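# Set lighting desk channel faders to their taped levels

## Task

Move every channel fader on the lighting desk to the level marked on the tape above that fader, and make sure the master fader finishes at the level it started at. Faders must stay at those levels on their own, without the robot holding them.

## Robot and tools

Robot: two arms, left_arm and right_arm, each with a parallel gripper. Cameras: cam_head_left, cam_head_right, cam_high, cam_low, cam_left_wrist, cam_right_wrist, all 504x504.

Frame: one shared scene frame for both arms. The origin sits on the table surface midway between the arms. +x points forward over the table, +z points up, and left_arm is on the +y side. The names left and right refer to the arms, not to image sides. Printed hand positions can be slightly off, especially when an arm is stretched far.

Gripper axes: fingers point along the gripper's +z axis and separate along its y axis. end_effector_position is the point between the closed finger pads, about 2 cm short of the fingertips; closing pushes the tips roughly 10 mm further along +z.

The row format (used by every moving call): a flat list of 16 numbers, always both arms even if one stays still. First left_arm: x, y, z (metres, absolute target for end_effector_position in the scene frame), qw, qx, qy, qz (absolute target orientation, w first), opening. Then the same eight for right_arm. Opening runs from -1 (closed) to +1 (fully open, 0.084 m); it is a command, not an offset. To keep an arm still, resend the full pose from the last result taken before it stopped, with its desired opening; to hold an orientation, repeat the same target quaternion every time rather than copying a drifted one.

Tools:
- execute_actions {actions, pictures}. actions holds at most one item. An empty list just reports the state. An action item {rows, steps}: rows is 1 to 15 rows of 16 numbers, each applied for one control step of 1/30 s; steps is at most 15 (default 15) and the last row repeats to fill. A wait item {steps} with no rows sends nothing and returns when that many steps (up to 300) have passed since the previous result, time spent thinking included. pictures is a boolean for including images. A refused call sends nothing.
- move {target, speed}: target is one 16-number row of absolute poses; each gripper travels in a straight line to its pose, both finishing together, over 0.5 to 10 s (cut off at 10 s). speed is the path top speed in m/s, 0.002 to 0.5, default 0.25; rotation is capped at twice that in rad/s. Opening is applied at the start. Paths ignore obstacles and the other arm, and grippers can lag, wander or overshoot the speed, mainly near full reach.
- wait {seconds}: 0 to 10 s of letting the scene run with no new command.
- zoom_image {camera, region}: enlarges [x0, y0, x1, y1] pixels of that camera's latest image, at most 504 by 504; (0,0) is top-left. Useful for reading tape labels and fader positions.
- finished_scene {scene}: ends the current scene (give its number) and grades it; irreversible. Replying without any tool call also ends everything.

Limits on commands: a target more than 0.6 m from the arm's last reported position along any gripper axis is refused. Each control step, the commanded pose is clipped to 70 mm and 16 degrees from the measured pose; position has priority over orientation. After an action ends the arm only continues to its last clipped pose, so check the result and command the remainder. Joints move at most 3.14 rad/s. Joint ranges (rad): waist -6.283 to 6.283, shoulder -2.059 to 2.094, upper arm roll -6.283 to 6.283, elbow -0.192 to 3.927, forearm roll -6.283 to 6.283, wrist pitch -1.693 to 3.142, wrist roll -6.283 to 6.283.

Reading results: the state line gives each arm's position, quaternion and velocities. grip_measured is the actual finger opening on the command scale; commanding below it squeezes (up to about 24 N per pad). A move adds a move: line with the ending (done, off_target, moving, held, fault) and active limits: limits=paced means the sent pose was clipped; limits=held means a safety check blocked some steps, after which the arm may jump faster than requested. HELD marks blocked steps; pose unreachable means the clearance check altered or blocked that arm's command. Hand target shows where the controller is driving each gripper. Joint torque readings carry offsets and noise and are nonzero in free air. MOTOR HOT appears from 65 °C; at 80 °C an OVER-TEMPERATURE FAULT brakes that arm until cooled.

Avoid: knocking anything off the table (instant failure), arms colliding or pushing on each other, and pressing hard into the desk. Contact force grows with speed and with how far the target lies beyond the contact point, so approach faders slowly and aim just at them. Joint load limits (N m): waist 45.5, shoulder 45.5, upper arm roll 27.3, elbow 27.3, forearm roll 27.3, wrist pitch 18.2, wrist roll 18.2; reaching one triggers a TORQUE FAULT: the arm backs off, freezes 10 s and drops the rest of the call. Don't bump the master fader, and release each channel fader so it stays at its level without the gripper. Smooth, low-effort, quick motion is preferred.

Each tool is called after "Emit:" as name(argument=value, ...), one argument or row to a line, values as JSON.

## Session

Emit:
execute_actions(
  actions=[],
)

Scene clock: 0.00 s of 6000.00 s.
left_arm: end_effector_position=(+0.0891, +0.5444, +0.1541) grip_measured=+1.00 end_effector_quat_wxyz=(+0.068, +0.937, +0.290, -0.185) end_effector_velocity=(+0.001, -0.000, -0.000) end_effector_angular_velocity=(+0.001, -0.002, -0.001) | right_arm: end_effector_position=(+0.2805, -0.1278, +0.2784) grip_measured=+1.00 end_effector_quat_wxyz=(+0.064, +0.891, -0.422, +0.154) end_effector_velocity=(-0.000, -0.000, -0.001) end_effector_angular_velocity=(-0.001, +0.003, -0.001)
Joint positions: left_arm=[ 1.203 -0.125 -0.023  0.782  0.136  1.285  0.34   0.084] | right_arm=[ 0.592 -0.224  0.36   1.017 -0.265  1.285  1.84   0.084]
Joint velocities: left_arm=[ 0.     0.    -0.001  0.    -0.001 -0.002  0.     0.   ] | right_arm=[-0.     0.001 -0.    -0.001  0.001  0.001  0.     0.   ]
Joint torques (N m, as the arm reports them, + toward a larger angle): no reading
Hand target (left_arm): +0.089, +0.544, +0.154; +0.068, +0.937, +0.290, -0.185
Hand target (right_arm): +0.281, -0.128, +0.278; +0.064, +0.891, -0.422, +0.154

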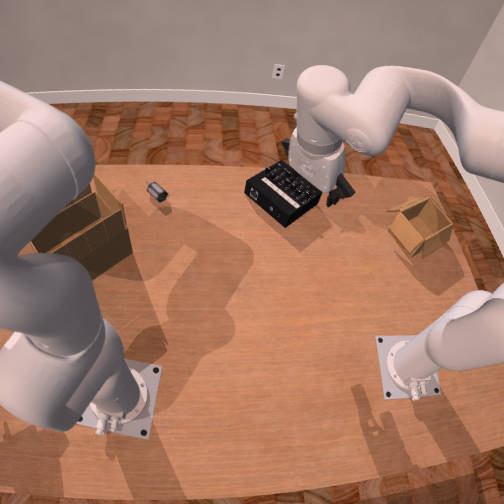

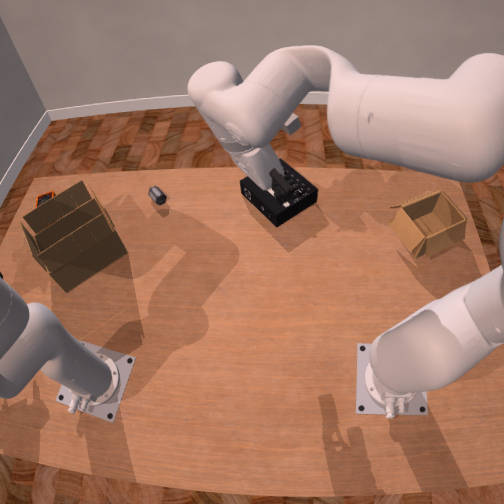

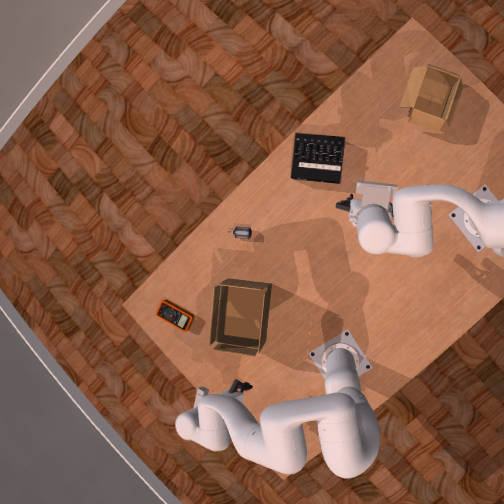

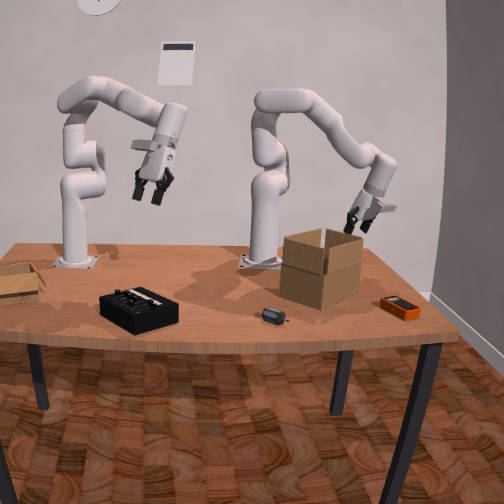

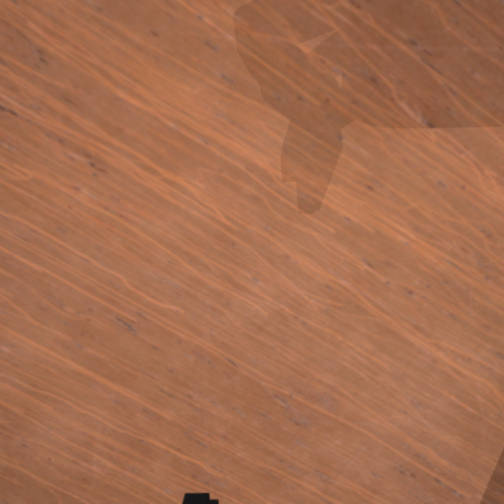

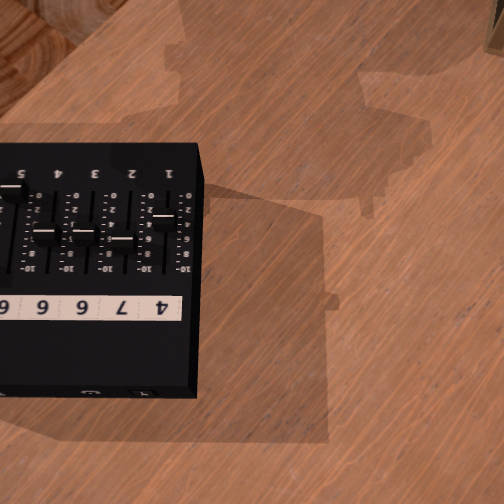

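Emit:
move(
  target=[0.089,0.544,0.154,0.068,0.937,0.29,-0.185,1,0.43,-0.03,0.2,0,0.91,-0.415,0,-1],
)

Emit:
zoom_image(
  camera="cam_low",
  region=[60,200,240,350],
)

Scene clock: 5.53 s of 6000.00 s.
left_arm: end_effector_position=(+0.0890, +0.5440, +0.1540) grip_measured=+1.00 end_effector_quat_wxyz=(+0.068, +0.937, +0.290, -0.185) end_effector_velocity=(+0.000, -0.000, -0.000) end_effector_angular_velocity=(-0.000, -0.000, +0.000) | right_arm: end_effector_position=(+0.4303, -0.0304, +0.2006) grip_measured=-1.00 end_effector_quat_wxyz=(-0.001, +0.910, -0.415, +0.000) end_effector_velocity=(+0.002, -0.003, -0.004) end_effector_angular_velocity=(-0.007, +0.009, -0.005)
Joint positions: left_arm=[ 1.203 -0.127 -0.023  0.78   0.136  1.284  0.34   0.084] | right_arm=[ 0.521  0.413  0.288  1.563 -0.124  1.167  1.62   0.   ]
Joint velocities: left_arm=[-0.     0.    -0.001 -0.    -0.001 -0.    -0.001  0.   ] | right_arm=[-0.002  0.013 -0.003  0.009 -0.001  0.007 -0.001  0.   ]
Joint torques (N m, as the arm reports them, + toward a larger angle): left_arm=[ -0.27 -16.05  -0.38  16.25   1.06  -1.13   0.46] | right_arm=[  1.3  -29.57   2.93  14.45  -0.34  -0.94  -0.39]
Hand target (left_arm): +0.089, +0.544, +0.154; +0.068, +0.937, +0.290, -0.185
Hand target (right_arm): +0.431, -0.031, +0.200; -0.001, +0.910, -0.415, +0.000
Off the commanded pose (left_arm): 0.000 m, 0 deg.
Off the commanded pose (right_arm): 0.001 m, 0 deg.
After step 90, 1.17 s passed at rest.
move: done

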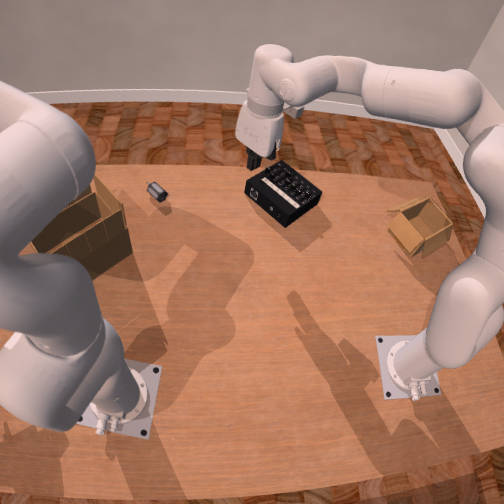

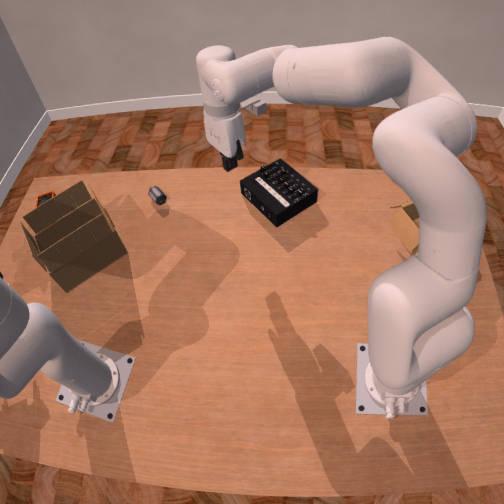

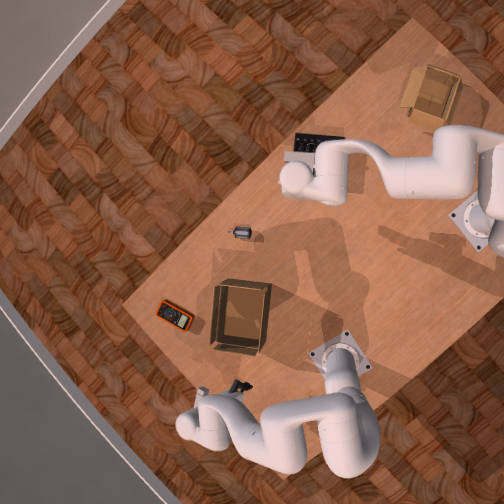

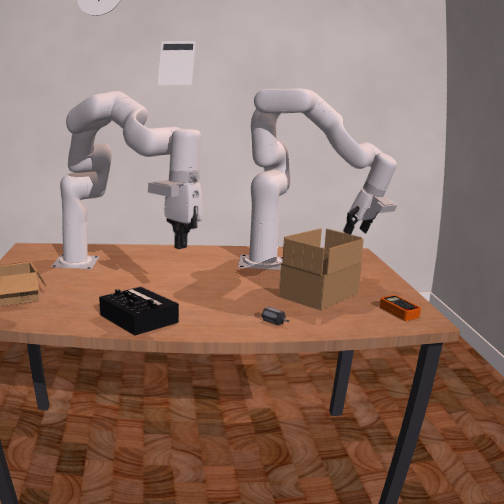

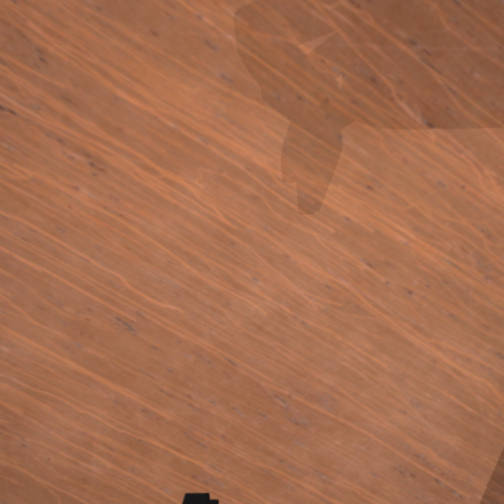

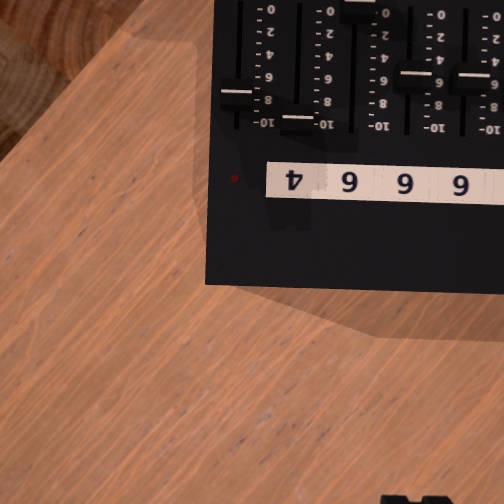

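Region (60, 200, 240, 350) of cam_low's 504x504 image, scaled by 2.800, with more detail than that image has.

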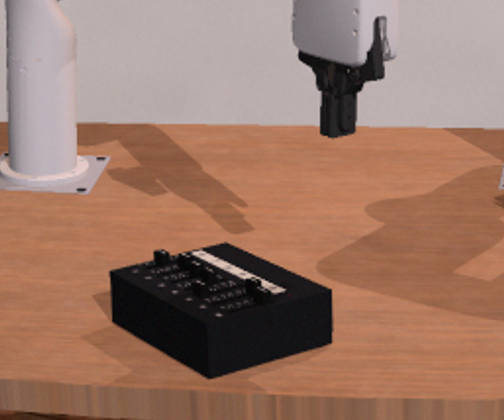

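Emit:
move(
  target=[0.089,0.544,0.154,0.068,0.937,0.29,-0.185,1,0.48,-0.092,0.13,0,0.9026,-0.4305,0,-1],
)

Emit:
zoom_image(
  camera="cam_low",
  region=[80,230,200,340],
)

Emit:
zoom_image(
  camera="cam_head_left",
  region=[230,130,340,240],
)

Scene clock: 11.50 s of 6000.00 s.
left_arm: end_effector_position=(+0.0890, +0.5440, +0.1540) grip_measured=+1.00 end_effector_quat_wxyz=(+0.068, +0.937, +0.290, -0.185) end_effector_velocity=(+0.000, +0.000, +0.000) end_effector_angular_velocity=(+0.001, -0.001, +0.002) | right_arm: end_effector_position=(+0.4798, -0.0912, +0.1306) grip_measured=-1.00 end_effector_quat_wxyz=(-0.000, +0.903, -0.430, +0.000) end_effector_velocity=(+0.003, -0.009, -0.006) end_effector_angular_velocity=(-0.008, +0.007, -0.014)
Joint positions: left_arm=[ 1.203 -0.127 -0.023  0.78   0.136  1.284  0.34   0.084] | right_arm=[ 0.429  0.494  0.233  1.485 -0.13   1.004  1.523  0.   ]
Joint velocities: left_arm=[-0.     0.     0.     0.001 -0.001  0.001 -0.001 -0.   ] | right_arm=[-0.008  0.007 -0.008 -0.004 -0.001 -0.001 -0.001  0.   ]
Joint torques (N m, as the arm reports them, + toward a larger angle): left_arm=[ -0.25 -15.91  -0.5   16.06   0.97  -1.13   0.32] | right_arm=[  1.61 -30.59   2.72  13.84  -0.43  -0.94  -0.45]
Hand target (left_arm): +0.089, +0.544, +0.154; +0.068, +0.937, +0.290, -0.185
Hand target (right_arm): +0.480, -0.092, +0.130; +0.000, +0.903, -0.430, +0.000
Off the commanded pose (left_arm): 0.000 m, 0 deg.
Off the commanded pose (right_arm): 0.001 m, 0 deg.
After step 90, 2.03 s passed at rest.
move: done

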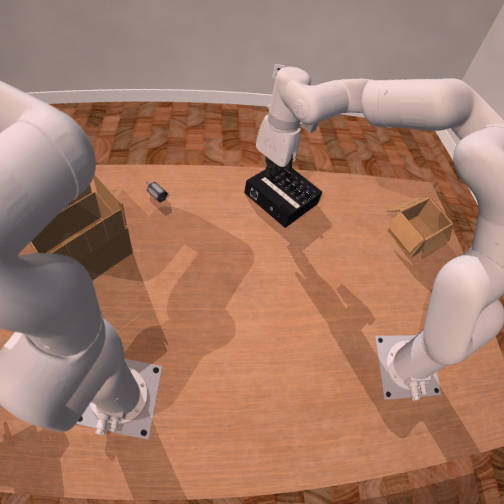

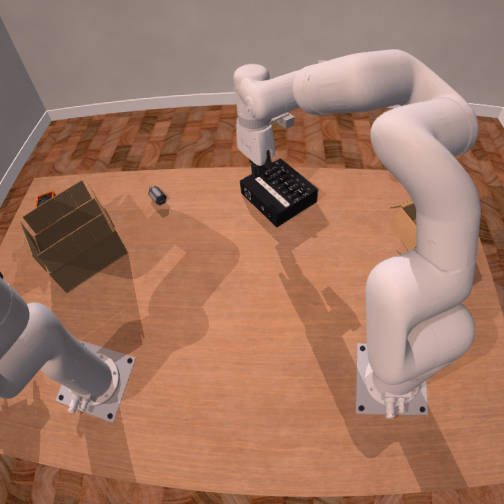

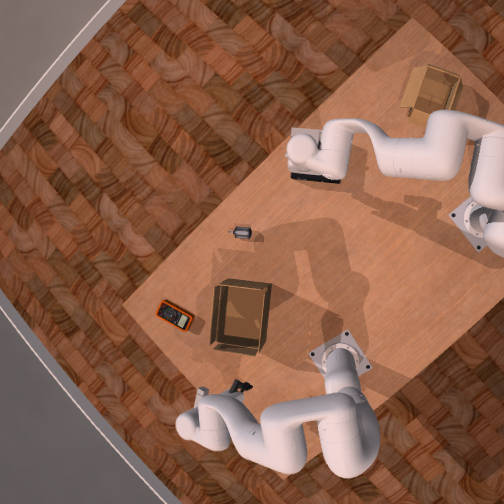

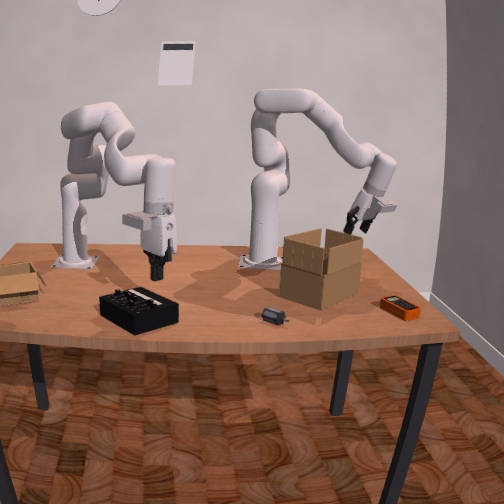

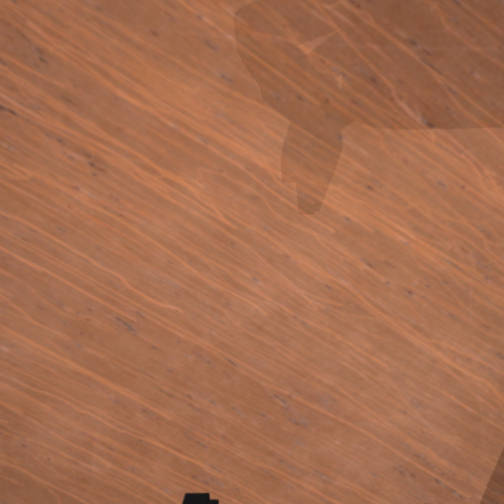

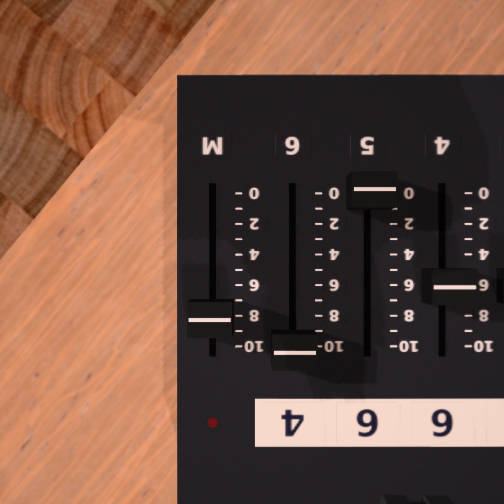

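Region (80, 230, 200, 340) of cam_low's 504x504 image, scaled by 4.200, with more detail than that image has; it fills the top 462 rows of this view, and the rest is white.

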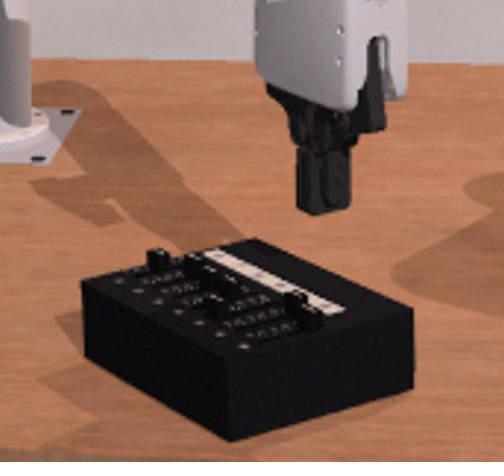

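Region (230, 130, 340, 240) of cam_head_left's 504x504 image, scaled by 4.582, with more detail than that image has.

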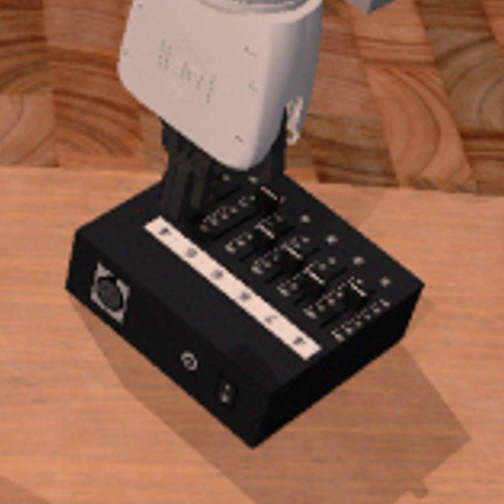

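Emit:
move(
  target=[0.089,0.544,0.154,0.068,0.937,0.29,-0.185,1,0.498,-0.0775,0.085,0,0.9026,-0.4305,0,-1],
  speed=0.06,
)

Emit:
zoom_image(
  camera="cam_head_left",
  region=[240,140,320,220],
)

Scene clock: 17.33 s of 6000.00 s.
left_arm: end_effector_position=(+0.0890, +0.5440, +0.1540) grip_measured=+1.00 end_effector_quat_wxyz=(+0.068, +0.937, +0.290, -0.185) end_effector_velocity=(+0.001, +0.000, +0.000) end_effector_angular_velocity=(+0.001, -0.001, -0.004) | right_arm: end_effector_position=(+0.4983, -0.0774, +0.0855) grip_measured=-1.00 end_effector_quat_wxyz=(-0.000, +0.903, -0.431, +0.000) end_effector_velocity=(+0.001, -0.000, -0.001) end_effector_angular_velocity=(-0.000, -0.001, +0.000)
Joint positions: left_arm=[ 1.203 -0.127 -0.023  0.78   0.136  1.284  0.34   0.084] | right_arm=[ 0.452  0.631  0.218  1.565 -0.157  0.951  1.541  0.   ]
Joint velocities: left_arm=[-0.001  0.    -0.002  0.    -0.    -0.002  0.001  0.   ] | right_arm=[ 0.001  0.003 -0.001  0.003 -0.001 -0.002 -0.001  0.   ]
Joint torques (N m, as the arm reports them, + toward a larger angle): left_arm=[ -0.28 -16.37  -0.46  16.37   1.17  -1.     0.49] | right_arm=[  1.12 -32.76   3.07  13.64  -0.23  -0.85  -0.43]
Hand target (left_arm): +0.089, +0.544, +0.154; +0.068, +0.937, +0.290, -0.185
Hand target (right_arm): +0.498, -0.077, +0.085; -0.000, +0.903, -0.431, -0.000
Off the commanded pose (left_arm): 0.000 m, 0 deg.
Off the commanded pose (right_arm): 0.001 m, 0 deg.
After step 90, 1.63 s passed at rest.
move: done

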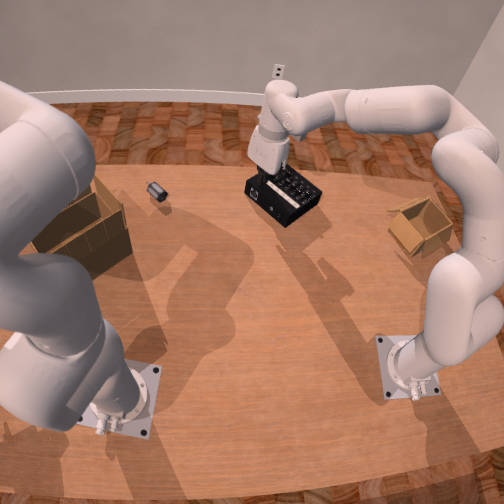

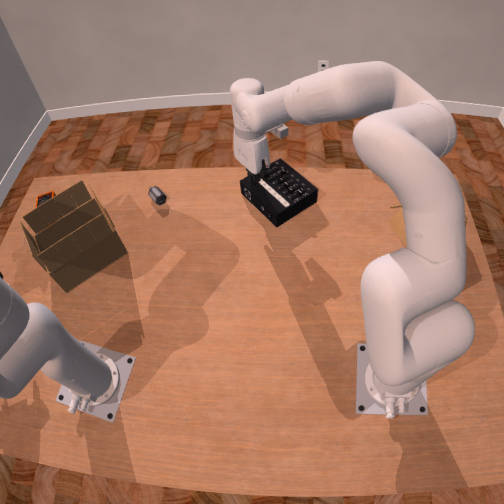

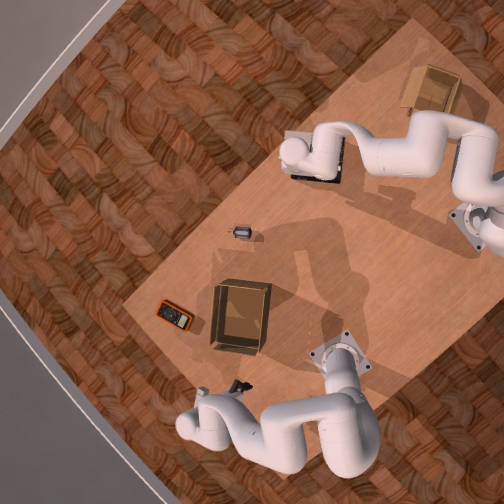

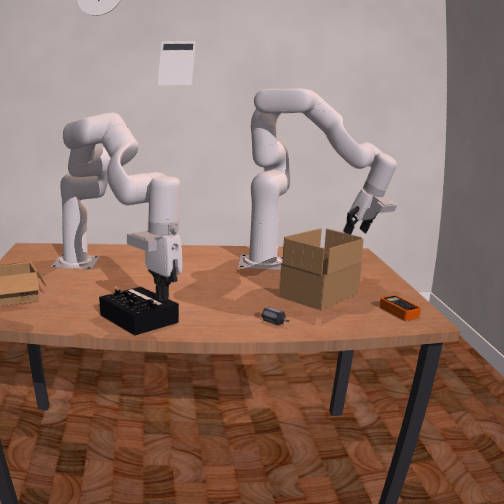

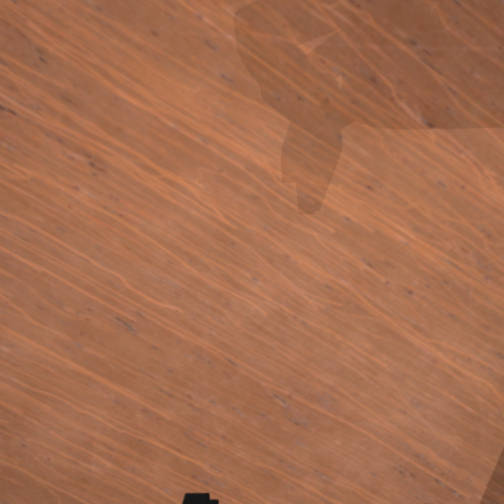

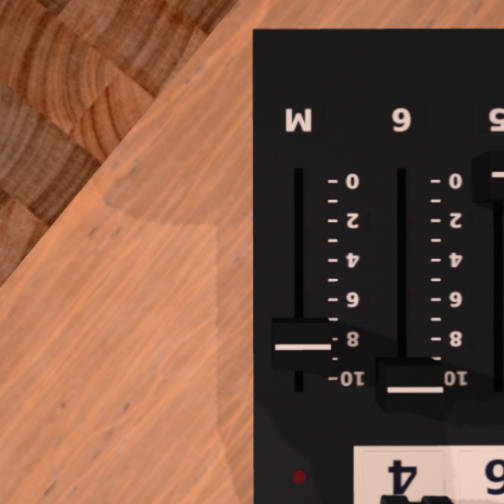

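Region (240, 140, 320, 220) of cam_head_left's 504x504 image, scaled by 6.300, with more detail than that image has.

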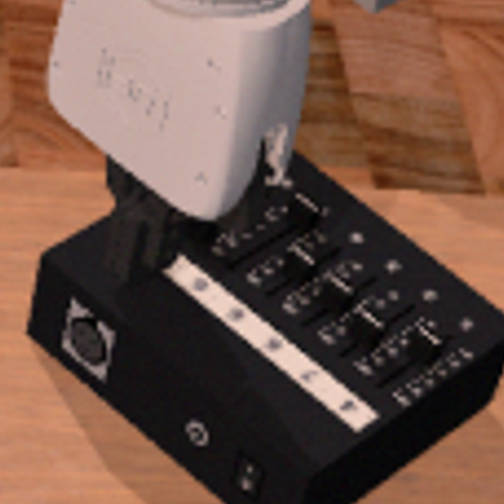

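Emit:
move(
  target=[0.089,0.544,0.154,0.068,0.937,0.29,-0.185,1,0.501,-0.0814,0.077,0,0.9026,-0.4305,0,-1],
  speed=0.015,
)

Emit:
move(
  target=[0.089,0.544,0.154,0.068,0.937,0.29,-0.185,1,0.5232,-0.1086,0.077,0,0.9026,-0.4305,0,-1],
  speed=0.02,
)

Scene clock: 26.17 s of 6000.00 s.
left_arm: end_effector_position=(+0.0890, +0.5440, +0.1540) grip_measured=+1.00 end_effector_quat_wxyz=(+0.068, +0.937, +0.290, -0.185) end_effector_velocity=(+0.000, -0.000, +0.000) end_effector_angular_velocity=(-0.001, +0.001, -0.002) | right_arm: end_effector_position=(+0.5017, -0.0803, +0.0791) grip_measured=-1.00 end_effector_quat_wxyz=(-0.002, +0.903, -0.430, +0.001) end_effector_velocity=(+0.001, -0.000, -0.001) end_effector_angular_velocity=(+0.000, -0.001, +0.001)
Joint positions: left_arm=[ 1.203 -0.127 -0.023  0.78   0.136  1.284  0.34   0.084] | right_arm=[ 0.447  0.642  0.216  1.564 -0.16   0.935  1.535  0.   ]
Joint velocities: left_arm=[-0.001 -0.    -0.001  0.     0.     0.002  0.    -0.   ] | right_arm=[-0.001  0.003  0.     0.001 -0.001 -0.002 -0.001  0.   ]
Joint torques (N m, as the arm reports them, + toward a larger angle): left_arm=[ -0.7  -15.93  -0.43  16.36   1.24  -1.13   0.35] | right_arm=[  0.86 -26.69   1.67  10.87  -0.62  -0.77  -0.55]
Hand target (left_arm): +0.089, +0.544, +0.154; +0.068, +0.937, +0.290, -0.185
Hand target (right_arm): +0.501, -0.081, +0.077; +0.000, +0.903, -0.430, -0.000
Off the commanded pose (left_arm): 0.000 m, 0 deg.
Off the commanded pose (right_arm): 0.002 m, 0 deg.
After step 90, 5.00 s passed at rest.
move: done

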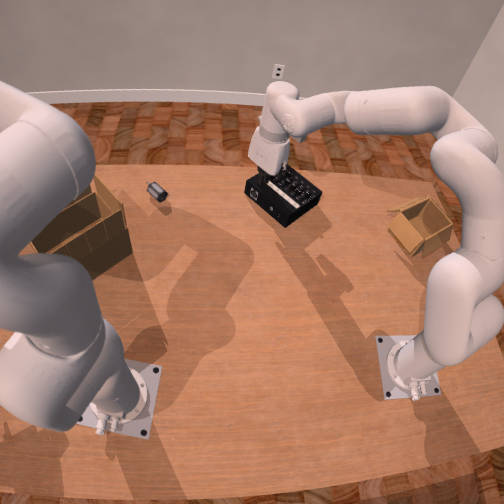

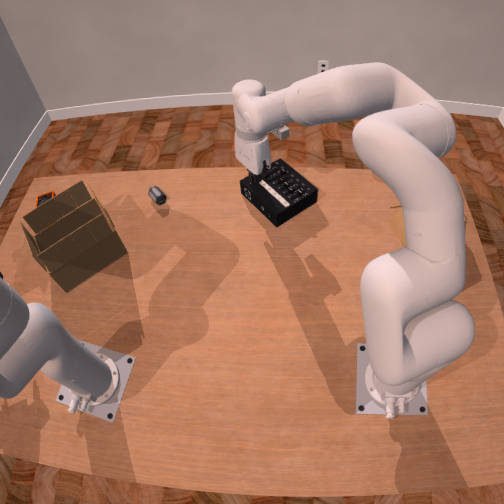

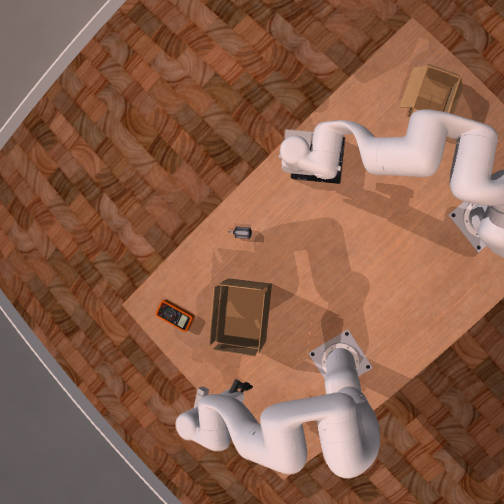

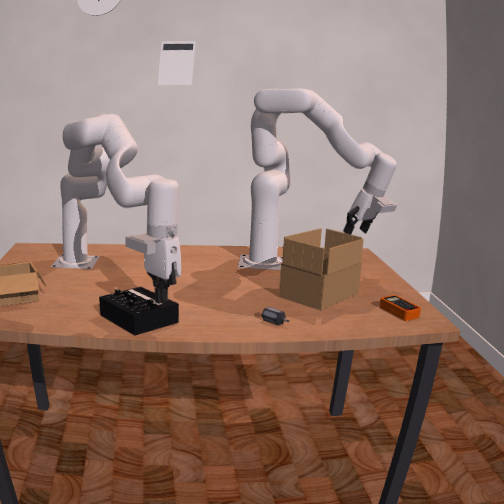

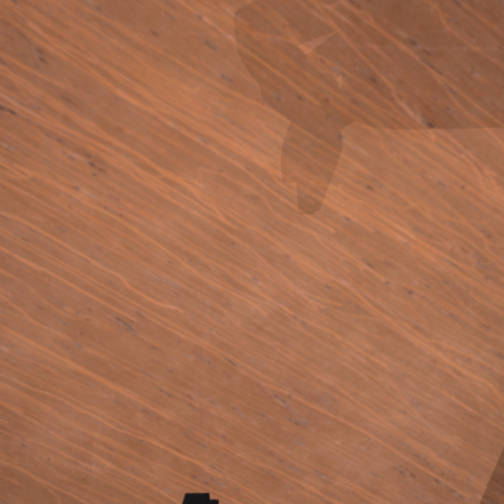

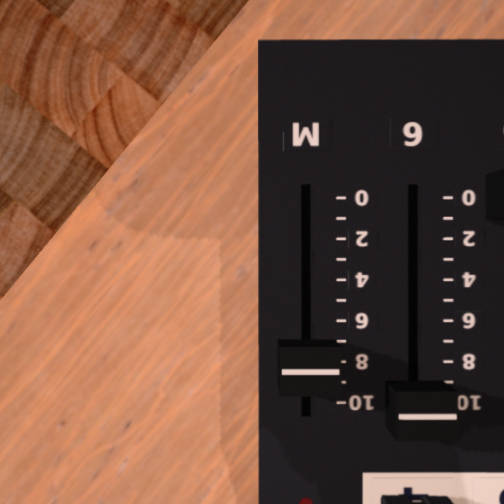

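Scene clock: 28.20 s of 6000.00 s.
left_arm: end_effector_position=(+0.0890, +0.5440, +0.1540) grip_measured=+1.00 end_effector_quat_wxyz=(+0.068, +0.937, +0.290, -0.185) end_effector_velocity=(+0.000, -0.000, -0.000) end_effector_angular_velocity=(+0.000, +0.001, -0.003) | right_arm: end_effector_position=(+0.5234, -0.1079, +0.0781) grip_measured=-1.00 end_effector_quat_wxyz=(-0.001, +0.903, -0.430, +0.001) end_effector_velocity=(-0.001, -0.001, -0.001) end_effector_angular_velocity=(-0.001, +0.003, +0.003)
Joint positions: left_arm=[ 1.203 -0.127 -0.023  0.78   0.136  1.284  0.34   0.084] | right_arm=[ 0.4    0.661  0.207  1.595 -0.156  0.947  1.475  0.   ]
Joint velocities: left_arm=[-0.     0.    -0.001 -0.     0.001 -0.     0.    -0.   ] | right_arm=[-0.001  0.001  0.001 -0.001 -0.001  0.002 -0.003  0.   ]
Joint torques (N m, as the arm reports them, + toward a larger angle): left_arm=[ -0.3  -16.18  -0.45  16.38   1.12  -1.14   0.39] | right_arm=[ -2.13 -16.68  -3.74   5.39  -1.72   0.39  -0.34]
Hand target (left_arm): +0.089, +0.544, +0.154; +0.068, +0.937, +0.290, -0.185
Hand target (right_arm): +0.523, -0.109, +0.077; +0.000, +0.903, -0.431, +0.000
Off the commanded pose (left_arm): 0.000 m, 0 deg.
Off the commanded pose (right_arm): 0.001 m, 0 deg.
move: done

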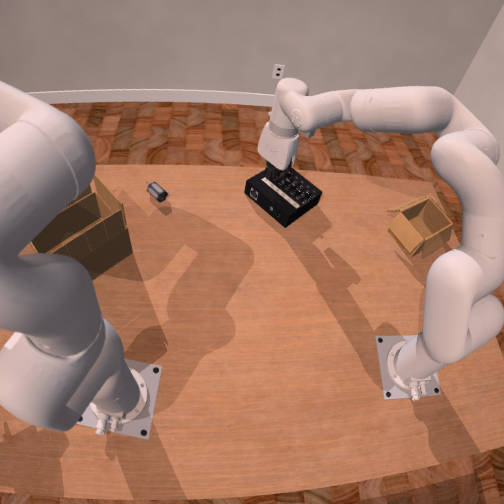

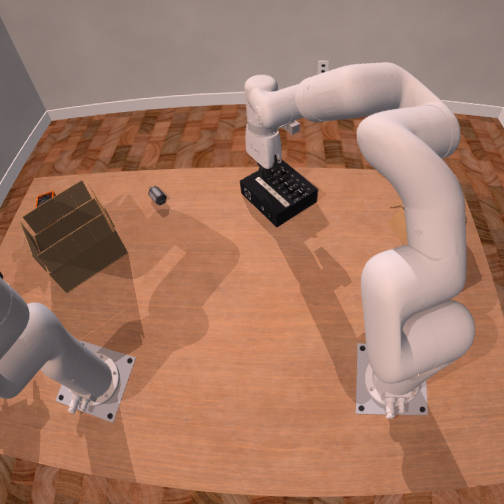

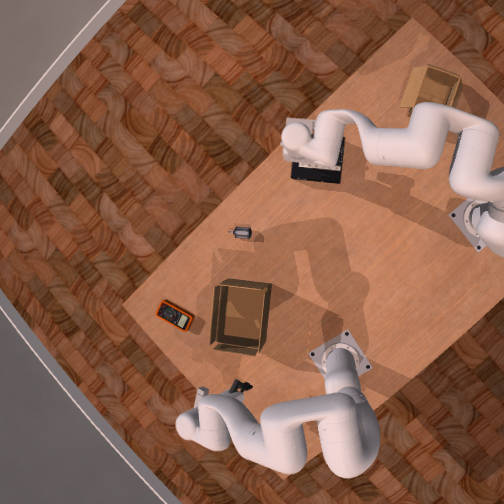

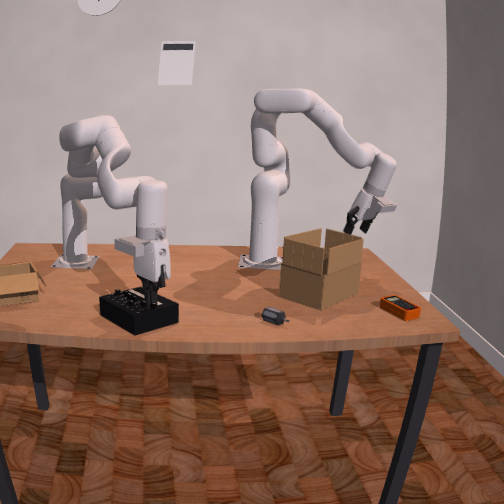

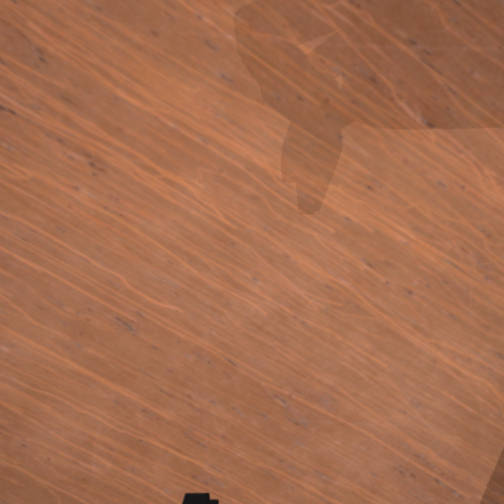

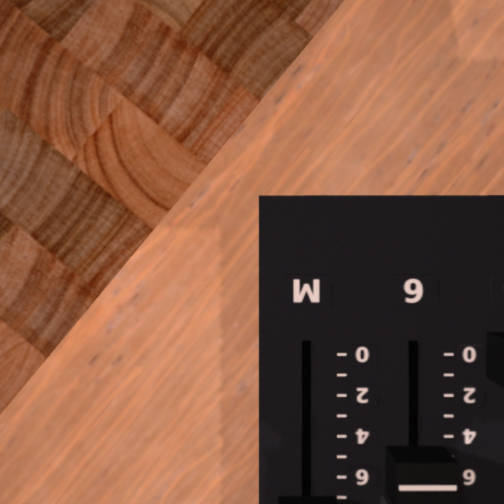

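Emit:
move(
  target=[0.089,0.544,0.154,0.068,0.937,0.29,-0.185,1,0.5266,-0.1129,0.084,0,0.9026,-0.4305,0,-1],
  speed=0.015,
)

Scene clock: 30.73 s of 6000.00 s.
left_arm: end_effector_position=(+0.0890, +0.5440, +0.1540) grip_measured=+1.00 end_effector_quat_wxyz=(+0.068, +0.937, +0.290, -0.185) end_effector_velocity=(-0.000, -0.000, -0.000) end_effector_angular_velocity=(-0.001, +0.001, +0.001) | right_arm: end_effector_position=(+0.5249, -0.1156, +0.0797) grip_measured=-1.00 end_effector_quat_wxyz=(+0.004, +0.902, -0.431, -0.002) end_effector_velocity=(+0.001, +0.001, +0.002) end_effector_angular_velocity=(+0.002, -0.002, +0.003)
Joint positions: left_arm=[ 1.203 -0.127 -0.023  0.78   0.136  1.284  0.34   0.084] | right_arm=[ 0.391  0.66   0.204  1.6   -0.153  0.965  1.464  0.   ]
Joint velocities: left_arm=[-0.    -0.     0.    -0.001  0.     0.001 -0.001  0.   ] | right_arm=[ 0.001 -0.002  0.     0.004  0.001  0.002 -0.003  0.   ]
Joint torques (N m, as the arm reports them, + toward a larger angle): left_arm=[ -0.55 -16.13  -0.4   16.27   1.19  -0.98   0.44] | right_arm=[  0.82 -32.29   2.46  13.15  -0.36  -0.73  -0.46]
Hand target (left_arm): +0.089, +0.544, +0.154; +0.068, +0.937, +0.290, -0.185
Hand target (right_arm): +0.527, -0.113, +0.084; +0.000, +0.903, -0.431, +0.000
Off the commanded pose (left_arm): 0.000 m, 0 deg.
Off the commanded pose (right_arm): 0.005 m, 1 deg.
move: off_target (right_arm)

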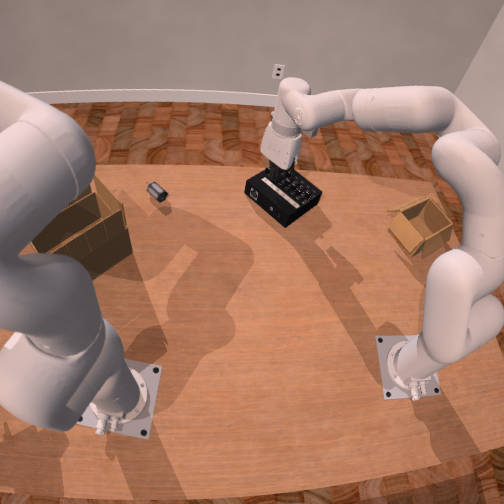

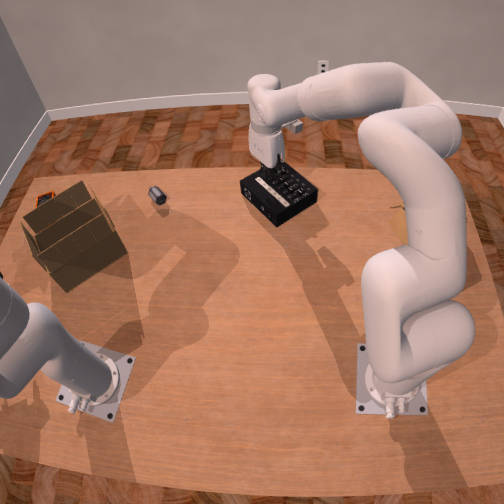

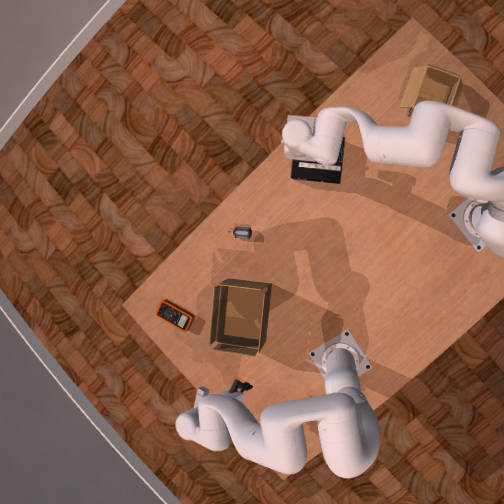

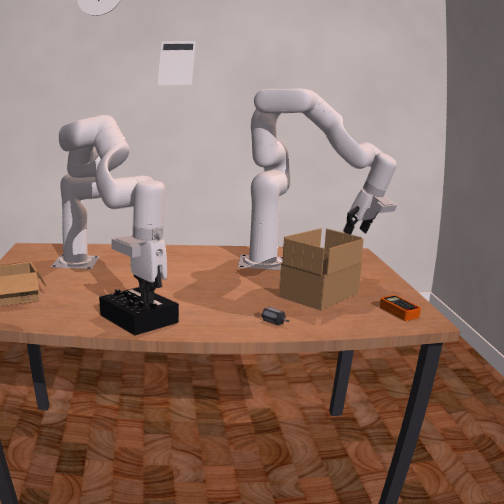

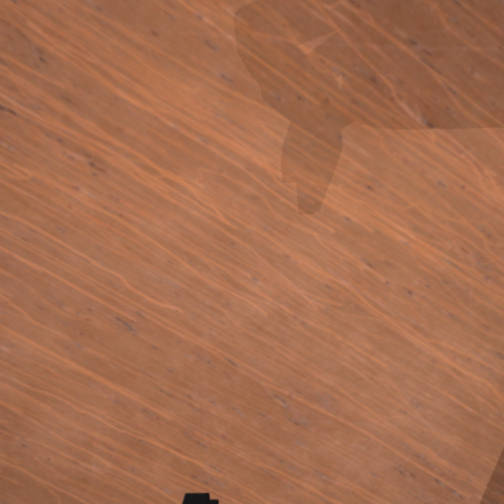

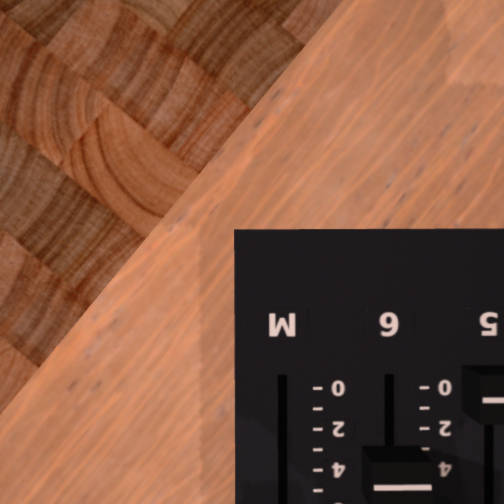

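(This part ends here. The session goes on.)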